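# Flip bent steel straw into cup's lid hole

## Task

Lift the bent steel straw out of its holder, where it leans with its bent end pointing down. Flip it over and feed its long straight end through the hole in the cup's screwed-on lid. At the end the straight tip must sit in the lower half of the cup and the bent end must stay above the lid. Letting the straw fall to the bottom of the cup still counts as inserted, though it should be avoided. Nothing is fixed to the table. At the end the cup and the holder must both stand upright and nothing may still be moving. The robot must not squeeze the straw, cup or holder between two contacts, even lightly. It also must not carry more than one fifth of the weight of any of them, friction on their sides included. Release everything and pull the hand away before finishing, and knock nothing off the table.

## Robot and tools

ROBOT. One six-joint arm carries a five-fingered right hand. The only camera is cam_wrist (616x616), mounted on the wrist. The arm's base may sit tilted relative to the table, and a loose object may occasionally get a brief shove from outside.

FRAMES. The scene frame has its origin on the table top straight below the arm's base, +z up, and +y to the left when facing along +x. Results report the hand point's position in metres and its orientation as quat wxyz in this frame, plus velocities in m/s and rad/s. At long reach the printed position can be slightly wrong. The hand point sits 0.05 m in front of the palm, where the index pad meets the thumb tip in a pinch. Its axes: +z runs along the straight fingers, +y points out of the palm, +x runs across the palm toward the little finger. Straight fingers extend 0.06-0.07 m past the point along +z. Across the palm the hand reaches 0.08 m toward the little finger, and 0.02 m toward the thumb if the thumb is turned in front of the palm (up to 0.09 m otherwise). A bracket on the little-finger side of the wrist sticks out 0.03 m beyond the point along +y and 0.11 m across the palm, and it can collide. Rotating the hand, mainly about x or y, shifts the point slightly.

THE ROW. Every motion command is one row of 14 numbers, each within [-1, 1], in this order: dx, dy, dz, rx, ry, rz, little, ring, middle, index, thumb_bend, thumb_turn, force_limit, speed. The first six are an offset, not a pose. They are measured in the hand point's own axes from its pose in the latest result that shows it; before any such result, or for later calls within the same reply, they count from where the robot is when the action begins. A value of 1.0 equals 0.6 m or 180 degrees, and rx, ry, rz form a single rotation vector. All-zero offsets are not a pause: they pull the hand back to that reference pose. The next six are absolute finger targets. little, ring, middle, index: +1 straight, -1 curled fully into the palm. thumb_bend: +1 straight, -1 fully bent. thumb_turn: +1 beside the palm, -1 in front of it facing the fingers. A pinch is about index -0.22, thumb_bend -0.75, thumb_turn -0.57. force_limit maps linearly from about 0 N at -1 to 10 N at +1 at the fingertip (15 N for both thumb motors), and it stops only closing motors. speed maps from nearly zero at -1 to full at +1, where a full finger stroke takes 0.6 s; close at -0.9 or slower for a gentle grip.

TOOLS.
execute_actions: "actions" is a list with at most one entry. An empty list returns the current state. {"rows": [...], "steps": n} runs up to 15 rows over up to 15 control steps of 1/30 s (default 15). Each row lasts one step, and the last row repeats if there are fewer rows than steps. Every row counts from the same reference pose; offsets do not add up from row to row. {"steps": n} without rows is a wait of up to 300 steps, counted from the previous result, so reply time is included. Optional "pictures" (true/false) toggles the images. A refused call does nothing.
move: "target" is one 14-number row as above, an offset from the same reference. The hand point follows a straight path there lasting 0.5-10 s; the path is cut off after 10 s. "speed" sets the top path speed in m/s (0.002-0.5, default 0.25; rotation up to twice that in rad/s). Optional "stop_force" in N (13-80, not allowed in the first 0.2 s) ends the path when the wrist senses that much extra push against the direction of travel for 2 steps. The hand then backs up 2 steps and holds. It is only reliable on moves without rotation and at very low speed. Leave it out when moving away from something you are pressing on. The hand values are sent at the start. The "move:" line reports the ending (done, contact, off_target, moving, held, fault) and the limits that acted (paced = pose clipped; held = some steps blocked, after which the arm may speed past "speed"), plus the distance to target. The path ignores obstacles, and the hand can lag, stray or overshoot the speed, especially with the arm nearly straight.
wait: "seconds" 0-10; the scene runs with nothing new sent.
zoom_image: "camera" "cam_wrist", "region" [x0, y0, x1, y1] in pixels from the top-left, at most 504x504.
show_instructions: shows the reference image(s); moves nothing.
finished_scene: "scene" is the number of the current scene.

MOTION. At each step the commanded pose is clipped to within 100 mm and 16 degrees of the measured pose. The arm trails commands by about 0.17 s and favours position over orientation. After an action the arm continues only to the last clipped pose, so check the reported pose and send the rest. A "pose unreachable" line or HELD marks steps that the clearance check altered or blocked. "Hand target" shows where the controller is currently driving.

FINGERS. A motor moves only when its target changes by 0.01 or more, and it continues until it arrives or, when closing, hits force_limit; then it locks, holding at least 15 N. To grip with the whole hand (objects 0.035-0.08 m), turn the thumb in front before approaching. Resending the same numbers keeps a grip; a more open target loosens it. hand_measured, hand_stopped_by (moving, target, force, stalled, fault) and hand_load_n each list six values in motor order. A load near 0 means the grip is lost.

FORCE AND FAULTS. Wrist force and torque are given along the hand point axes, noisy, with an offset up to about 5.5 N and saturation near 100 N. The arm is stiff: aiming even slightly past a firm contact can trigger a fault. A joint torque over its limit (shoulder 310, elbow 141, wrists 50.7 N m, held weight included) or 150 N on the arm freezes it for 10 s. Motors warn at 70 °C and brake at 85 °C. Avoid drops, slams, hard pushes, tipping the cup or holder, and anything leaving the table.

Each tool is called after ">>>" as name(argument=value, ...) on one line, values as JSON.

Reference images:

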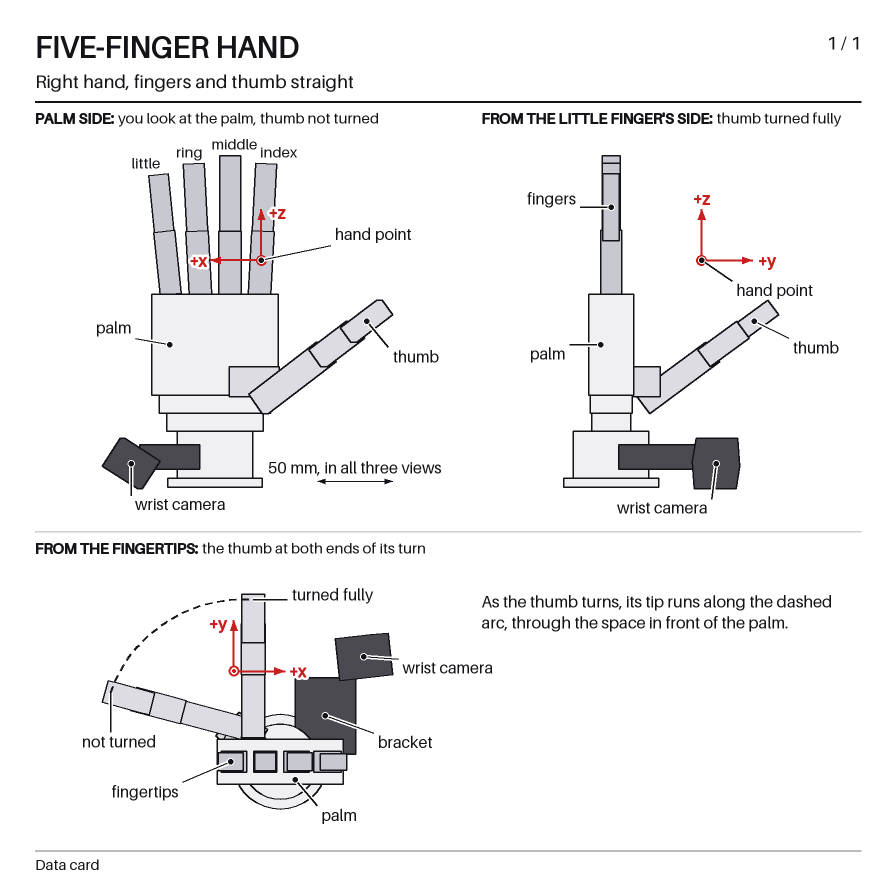

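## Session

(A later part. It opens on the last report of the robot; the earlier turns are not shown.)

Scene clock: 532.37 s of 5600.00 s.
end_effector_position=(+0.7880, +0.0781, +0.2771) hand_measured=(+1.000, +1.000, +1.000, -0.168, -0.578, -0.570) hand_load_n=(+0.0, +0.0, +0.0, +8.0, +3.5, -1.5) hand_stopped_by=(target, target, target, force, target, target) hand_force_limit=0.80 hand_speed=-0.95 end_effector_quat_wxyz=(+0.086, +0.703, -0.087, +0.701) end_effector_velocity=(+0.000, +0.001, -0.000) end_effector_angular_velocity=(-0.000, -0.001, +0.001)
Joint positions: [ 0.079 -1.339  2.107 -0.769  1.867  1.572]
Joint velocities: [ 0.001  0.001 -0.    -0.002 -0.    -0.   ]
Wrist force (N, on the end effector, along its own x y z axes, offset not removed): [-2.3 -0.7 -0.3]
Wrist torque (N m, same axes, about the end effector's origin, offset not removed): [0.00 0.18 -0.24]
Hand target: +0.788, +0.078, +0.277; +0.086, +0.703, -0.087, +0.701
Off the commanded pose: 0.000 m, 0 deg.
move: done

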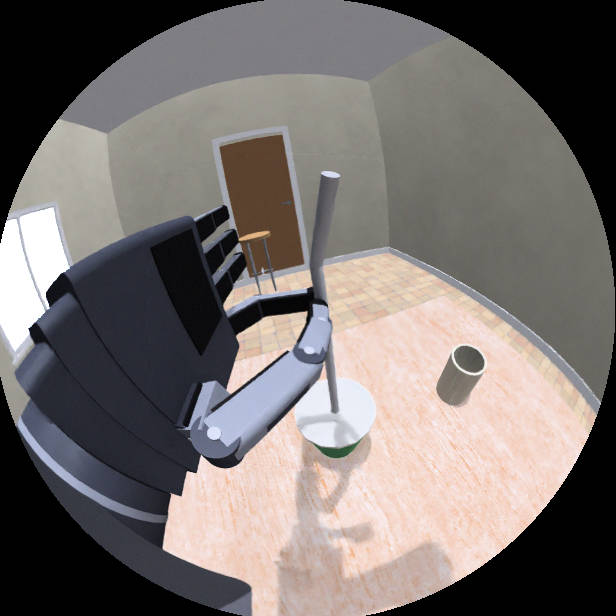

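>>> move(target=[-0.006,0.0005,0.0055,0,0,0,1,1,1,-0.29,-0.58,-0.57,0.8,-0.95], speed=0.008)

>>> zoom_image(camera="cam_wrist", region=[310,385,360,435])

>>> move(target=[-0.008,0,0.002,0,0,0,1,1,1,-0.29,-0.58,-0.57,0.8,-0.95], speed=0.006)

>>> zoom_image(camera="cam_wrist", region=[310,385,360,435])

Scene clock: 542.27 s of 5600.00 s.
end_effector_position=(+0.7911, +0.0770, +0.2735) hand_measured=(+1.000, +1.000, +1.000, -0.168, -0.578, -0.570) hand_load_n=(+0.0, +0.0, +0.0, +8.0, +3.5, -1.5) hand_stopped_by=(target, target, target, force, target, target) hand_force_limit=0.80 hand_speed=-0.95 end_effector_quat_wxyz=(+0.086, +0.703, -0.087, +0.701) end_effector_velocity=(+0.001, -0.000, -0.000) end_effector_angular_velocity=(+0.000, -0.001, -0.000)
Joint positions: [ 0.077 -1.33   2.104 -0.775  1.865  1.572]
Joint velocities: [-0.001  0.002 -0.001 -0.002 -0.001  0.   ]
Wrist force (N, on the end effector, along its own x y z axes, offset not removed): [-2.3 0.8 -0.1]
Wrist torque (N m, same axes, about the end effector's origin, offset not removed): [0.21 0.24 -0.22]
Hand target: +0.791, +0.077, +0.273; +0.086, +0.703, -0.087, +0.701
Off the commanded pose: 0.000 m, 0 deg.
After step 90, 6.07 s passed at rest.
move: done

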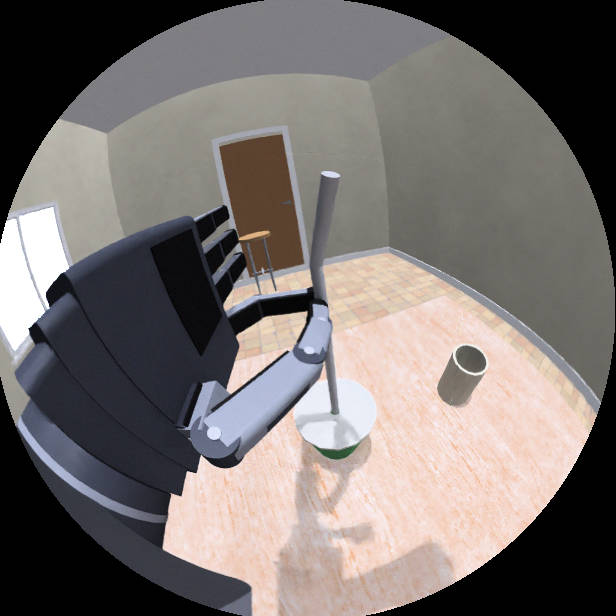

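Region (310, 385, 360, 435) of cam_wrist's 616x616 image, scaled by 10.080, with more detail than that image has.

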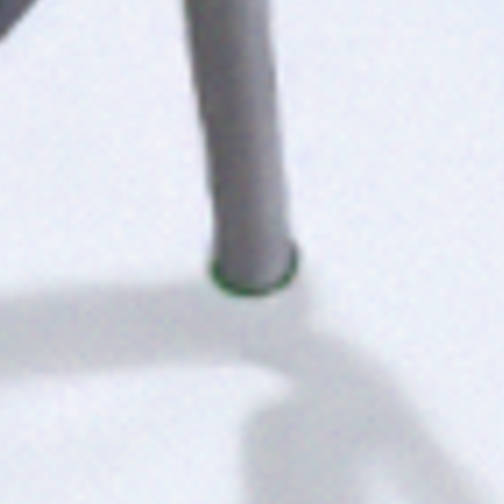

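Scene clock: 543.30 s of 5600.00 s.
end_effector_position=(+0.7922, +0.0767, +0.2688) hand_measured=(+1.000, +1.000, +1.000, -0.168, -0.578, -0.570) hand_load_n=(+0.0, +0.0, +0.0, +8.0, +3.5, -1.5) hand_stopped_by=(target, target, target, force, target, target) hand_force_limit=0.80 hand_speed=-0.95 end_effector_quat_wxyz=(+0.086, +0.703, -0.087, +0.701) end_effector_velocity=(+0.000, +0.000, +0.000) end_effector_angular_velocity=(-0.000, -0.001, +0.000)
Joint positions: [ 0.077 -1.323  2.105 -0.784  1.864  1.572]
Joint velocities: [ 0.     0.     0.    -0.002 -0.    -0.   ]
Wrist force (N, on the end effector, along its own x y z axes, offset not removed): [-2.1 0.6 -0.3]
Wrist torque (N m, same axes, about the end effector's origin, offset not removed): [0.29 0.18 -0.24]
Hand target: +0.792, +0.077, +0.269; +0.086, +0.703, -0.087, +0.701
Off the commanded pose: 0.000 m, 0 deg.
move: done

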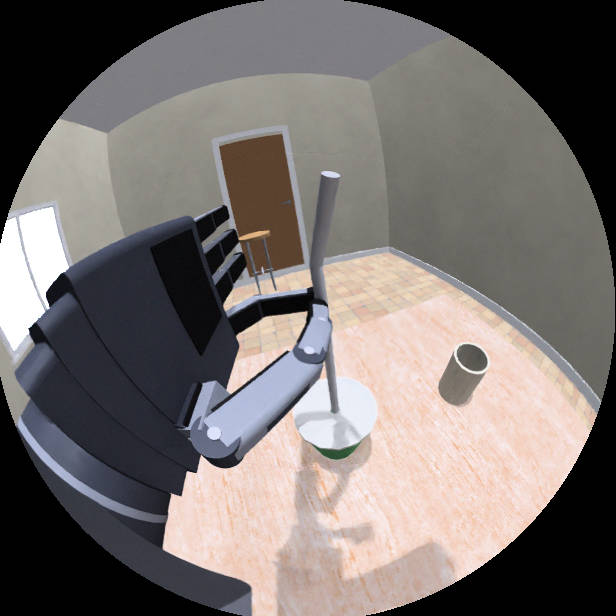

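Region (310, 385, 360, 435) of cam_wrist's 616x616 image, scaled by 10.080, with more detail than that image has.

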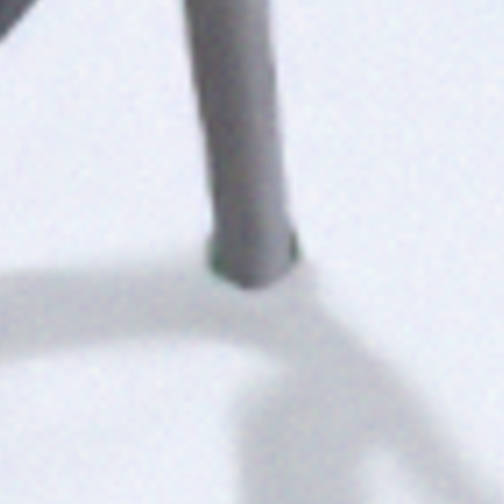

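>>> move(target=[-0.006,0,0.005,0,0,0,1,1,1,-0.29,-0.58,-0.57,0.8,-0.95], speed=0.008)

>>> move(target=[-0.008,0,0.002,0,0,0,1,1,1,-0.29,-0.58,-0.57,0.8,-0.95], speed=0.006)

>>> zoom_image(camera="cam_wrist", region=[310,385,360,435])

Scene clock: 553.00 s of 5600.00 s.
end_effector_position=(+0.7950, +0.0760, +0.2653) hand_measured=(+1.000, +1.000, +1.000, -0.168, -0.578, -0.570) hand_load_n=(+0.0, +0.0, +0.0, +8.0, +3.5, -1.5) hand_stopped_by=(target, target, target, force, target, target) hand_force_limit=0.80 hand_speed=-0.95 end_effector_quat_wxyz=(+0.086, +0.703, -0.087, +0.701) end_effector_velocity=(+0.000, -0.000, -0.002) end_effector_angular_velocity=(-0.000, +0.001, -0.000)
Joint positions: [ 0.075 -1.315  2.103 -0.79   1.863  1.572]
Joint velocities: [-0.     0.002  0.    -0.002 -0.    -0.   ]
Wrist force (N, on the end effector, along its own x y z axes, offset not removed): [-2.0 -1.2 -1.3]
Wrist torque (N m, same axes, about the end effector's origin, offset not removed): [0.11 0.16 -0.21]
Hand target: +0.795, +0.076, +0.265; +0.086, +0.703, -0.087, +0.701
Off the commanded pose: 0.000 m, 0 deg.
After step 90, 5.90 s passed at rest.
move: done

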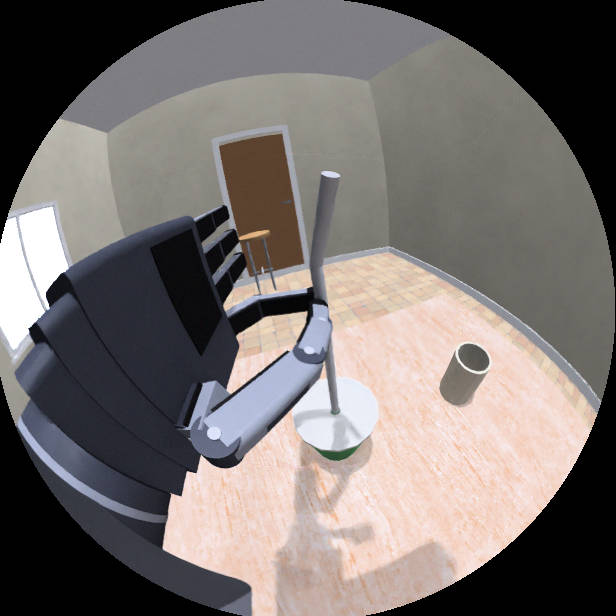

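Scene clock: 554.03 s of 5600.00 s.
end_effector_position=(+0.7961, +0.0758, +0.2606) hand_measured=(+1.000, +1.000, +1.000, -0.168, -0.578, -0.570) hand_load_n=(+0.0, +0.0, +0.0, +8.0, +3.5, -1.5) hand_stopped_by=(target, target, target, force, target, target) hand_force_limit=0.80 hand_speed=-0.95 end_effector_quat_wxyz=(+0.086, +0.703, -0.087, +0.701) end_effector_velocity=(-0.000, -0.000, +0.001) end_effector_angular_velocity=(+0.000, -0.002, -0.000)
Joint positions: [ 0.074 -1.307  2.104 -0.798  1.862  1.572]
Joint velocities: [-0.    -0.001  0.001 -0.002 -0.     0.   ]
Wrist force (N, on the end effector, along its own x y z axes, offset not removed): [-2.5 1.2 -2.5]
Wrist torque (N m, same axes, about the end effector's origin, offset not removed): [0.46 0.38 -0.30]
Hand target: +0.796, +0.076, +0.260; +0.086, +0.703, -0.087, +0.701
Off the commanded pose: 0.000 m, 0 deg.
move: done

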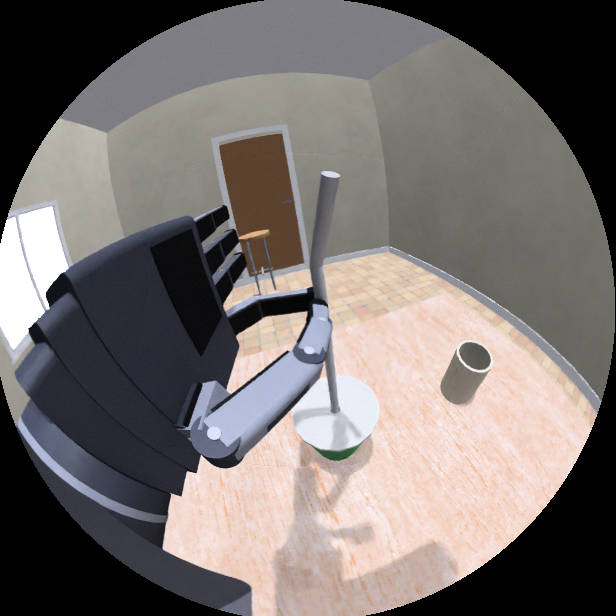

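Region (310, 385, 360, 435) of cam_wrist's 616x616 image, scaled by 10.080, with more detail than that image has.

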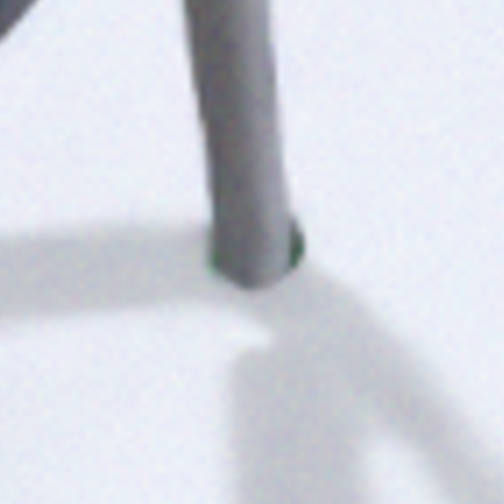

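>>> move(target=[-0.003,0.0008,0.0035,0,0,0,1,1,1,-0.29,-0.58,-0.57,0.8,-0.95], speed=0.008)

>>> move(target=[-0.008,0,0.001,0,0,0,1,1,1,-0.29,-0.58,-0.57,0.8,-0.95], speed=0.006)

>>> zoom_image(camera="cam_wrist", region=[310,385,360,435])

Scene clock: 573.10 s of 5600.00 s.
end_effector_position=(+0.7980, +0.0748, +0.2588) hand_measured=(+1.000, +1.000, +1.000, -0.168, -0.578, -0.570) hand_load_n=(+0.0, +0.0, +0.0, +8.0, +3.5, -1.5) hand_stopped_by=(target, target, target, force, target, target) hand_force_limit=0.80 hand_speed=-0.95 end_effector_quat_wxyz=(+0.086, +0.703, -0.087, +0.701) end_effector_velocity=(+0.000, -0.000, -0.002) end_effector_angular_velocity=(+0.000, +0.002, +0.000)
Joint positions: [ 0.073 -1.303  2.102 -0.801  1.86   1.572]
Joint velocities: [-0.     0.003 -0.    -0.001 -0.001  0.   ]
Wrist force (N, on the end effector, along its own x y z axes, offset not removed): [-3.4 0.3 -0.6]
Wrist torque (N m, same axes, about the end effector's origin, offset not removed): [0.26 0.39 -0.37]
Hand target: +0.798, +0.075, +0.259; +0.086, +0.703, -0.087, +0.701
Off the commanded pose: 0.000 m, 0 deg.
After step 90, 15.37 s passed at rest.
move: done

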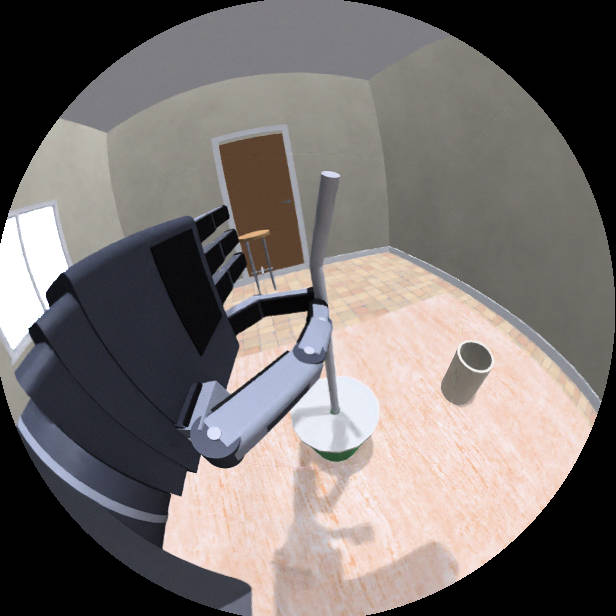

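Scene clock: 574.13 s of 5600.00 s.
end_effector_position=(+0.7986, +0.0747, +0.2541) hand_measured=(+1.000, +1.000, +1.000, -0.168, -0.578, -0.570) hand_load_n=(+0.0, +0.0, +0.0, +8.0, +3.5, -1.5) hand_stopped_by=(target, target, target, force, target, target) hand_force_limit=0.80 hand_speed=-0.95 end_effector_quat_wxyz=(+0.086, +0.703, -0.087, +0.701) end_effector_velocity=(+0.000, +0.000, -0.000) end_effector_angular_velocity=(-0.000, -0.000, +0.000)
Joint positions: [ 0.072 -1.295  2.104 -0.81   1.86   1.572]
Joint velocities: [ 0.     0.001  0.    -0.002 -0.    -0.   ]
Wrist force (N, on the end effector, along its own x y z axes, offset not removed): [-1.2 -0.1 -1.5]
Wrist torque (N m, same axes, about the end effector's origin, offset not removed): [0.20 0.16 -0.27]
Hand target: +0.799, +0.075, +0.254; +0.086, +0.703, -0.087, +0.701
Off the commanded pose: 0.000 m, 0 deg.
move: done

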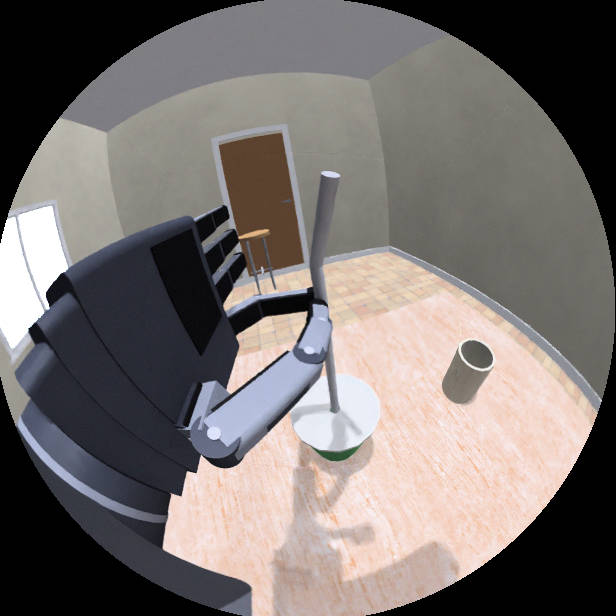

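Region (310, 385, 360, 435) of cam_wrist's 616x616 image, scaled by 10.080, with more detail than that image has.

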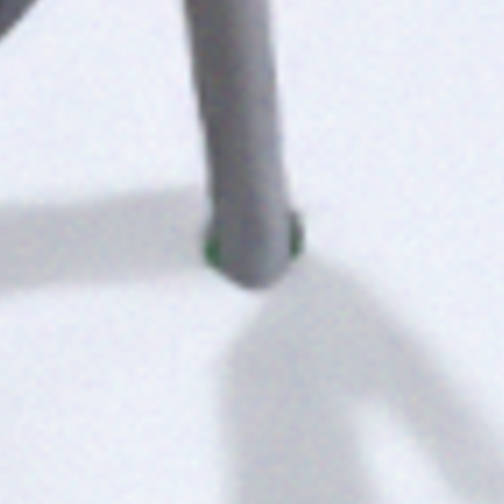

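>>> move(target=[-0.007,0,0,0,0,0,1,1,1,-0.29,-0.58,-0.57,0.8,-0.95], speed=0.005)

>>> zoom_image(camera="cam_wrist", region=[310,385,360,435])

Scene clock: 581.13 s of 5600.00 s.
end_effector_position=(+0.7986, +0.0747, +0.2500) hand_measured=(+1.000, +1.000, +1.000, -0.168, -0.580, -0.570) hand_load_n=(+0.0, +0.0, +0.0, +0.0, +0.0, +0.0) hand_stopped_by=(target, target, target, force, target, target) hand_force_limit=0.80 hand_speed=-0.95 end_effector_quat_wxyz=(+0.086, +0.703, -0.087, +0.701) end_effector_velocity=(+0.000, -0.000, -0.000) end_effector_angular_velocity=(+0.000, -0.001, -0.000)
Joint positions: [ 0.072 -1.29   2.106 -0.818  1.86   1.572]
Joint velocities: [-0.     0.001  0.    -0.002 -0.    -0.   ]
Wrist force (N, on the end effector, along its own x y z axes, offset not removed): [-1.0 0.1 -1.0]
Wrist torque (N m, same axes, about the end effector's origin, offset not removed): [0.22 0.09 -0.20]
Hand target: +0.799, +0.075, +0.250; +0.086, +0.703, -0.087, +0.701
Off the commanded pose: 0.000 m, 0 deg.
After step 90, 2.97 s passed at rest.
move: done

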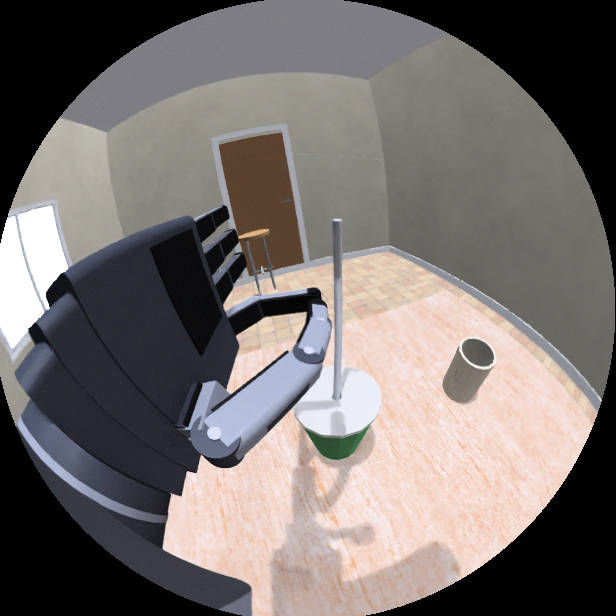

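Region (310, 385, 360, 435) of cam_wrist's 616x616 image, scaled by 10.080, with more detail than that image has.

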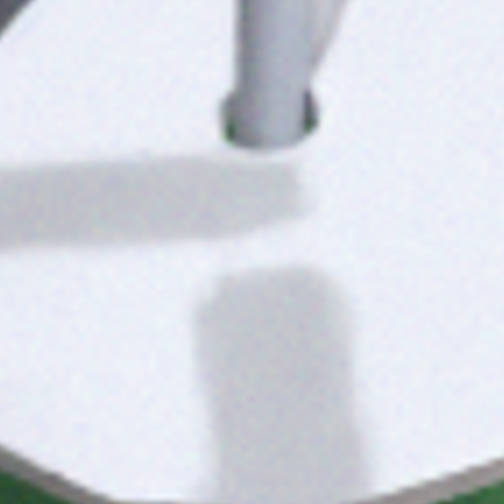

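>>> execute_actions(actions=[])

Scene clock: 594.70 s of 5600.00 s.
end_effector_position=(+0.7986, +0.0747, +0.2499) hand_measured=(+1.000, +1.000, +1.000, -0.168, -0.580, -0.570) hand_load_n=(+0.0, +0.0, +0.0, +0.0, +0.0, +0.0) hand_stopped_by=(target, target, target, force, target, target) hand_force_limit=0.80 hand_speed=-0.95 end_effector_quat_wxyz=(+0.086, +0.703, -0.087, +0.701) end_effector_velocity=(-0.000, +0.000, -0.000) end_effector_angular_velocity=(-0.000, +0.000, +0.000)
Joint positions: [ 0.072 -1.29   2.106 -0.818  1.86   1.572]
Joint velocities: [ 0.  0.  0. -0. -0. -0.]
Wrist force (N, on the end effector, along its own x y z axes, offset not removed): [-1.7 1.8 -1.5]
Wrist torque (N m, same axes, about the end effector's origin, offset not removed): [0.52 0.19 -0.25]
Hand target: +0.799, +0.075, +0.250; +0.086, +0.703, -0.087, +0.701
Off the commanded pose: 0.000 m, 0 deg.
Steps of this call (steps 1 to 90: nothing new was sent; then 10.57 s passed at rest). Readings (end_effector_position | what the end effector reports):
1: (+0.7986, +0.0747, +0.2500) | hand_measured=(+1.000, +1.000, +1.000, -0.168, -0.580, -0.570) hand_load_n=(+0.0, +0.0, +0.0, +0.0, +0.0, +0.0) hand_stopped_by=(target, target, target, force, target, target) hand_force_limit=0.80 hand_speed=-0.95
2: (+0.7986, +0.0747, +0.2500) | hand_measured=(+1.000, +1.000, +1.000, -0.168, -0.580, -0.570) hand_load_n=(+0.0, +0.0, +0.0, +0.0, +0.0, +0.0) hand_stopped_by=(target, target, target, force, target, target) hand_force_limit=0.80 hand_speed=-0.95
4: (+0.7986, +0.0747, +0.2499) | hand_measured=(+1.000, +1.000, +1.000, -0.168, -0.580, -0.570) hand_load_n=(+0.0, +0.0, +0.0, +0.0, +0.0, +0.0) hand_stopped_by=(target, target, target, force, target, target) hand_force_limit=0.80 hand_speed=-0.95
8: (+0.7986, +0.0747, +0.2499) | hand_measured=(+1.000, +1.000, +1.000, -0.168, -0.580, -0.570) hand_load_n=(+0.0, +0.0, +0.0, +0.0, +0.0, +0.0) hand_stopped_by=(target, target, target, force, target, target) hand_force_limit=0.80 hand_speed=-0.95
90: the state above

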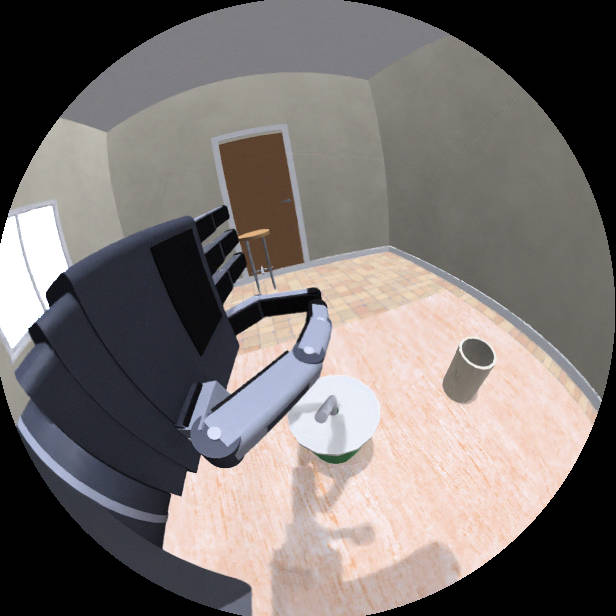

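The straw slipped out of the pinch and dropped through the hole. The cup is upright and the hand is clear.

>>> finished_scene(scene=1)

The scene is finished: the task was done.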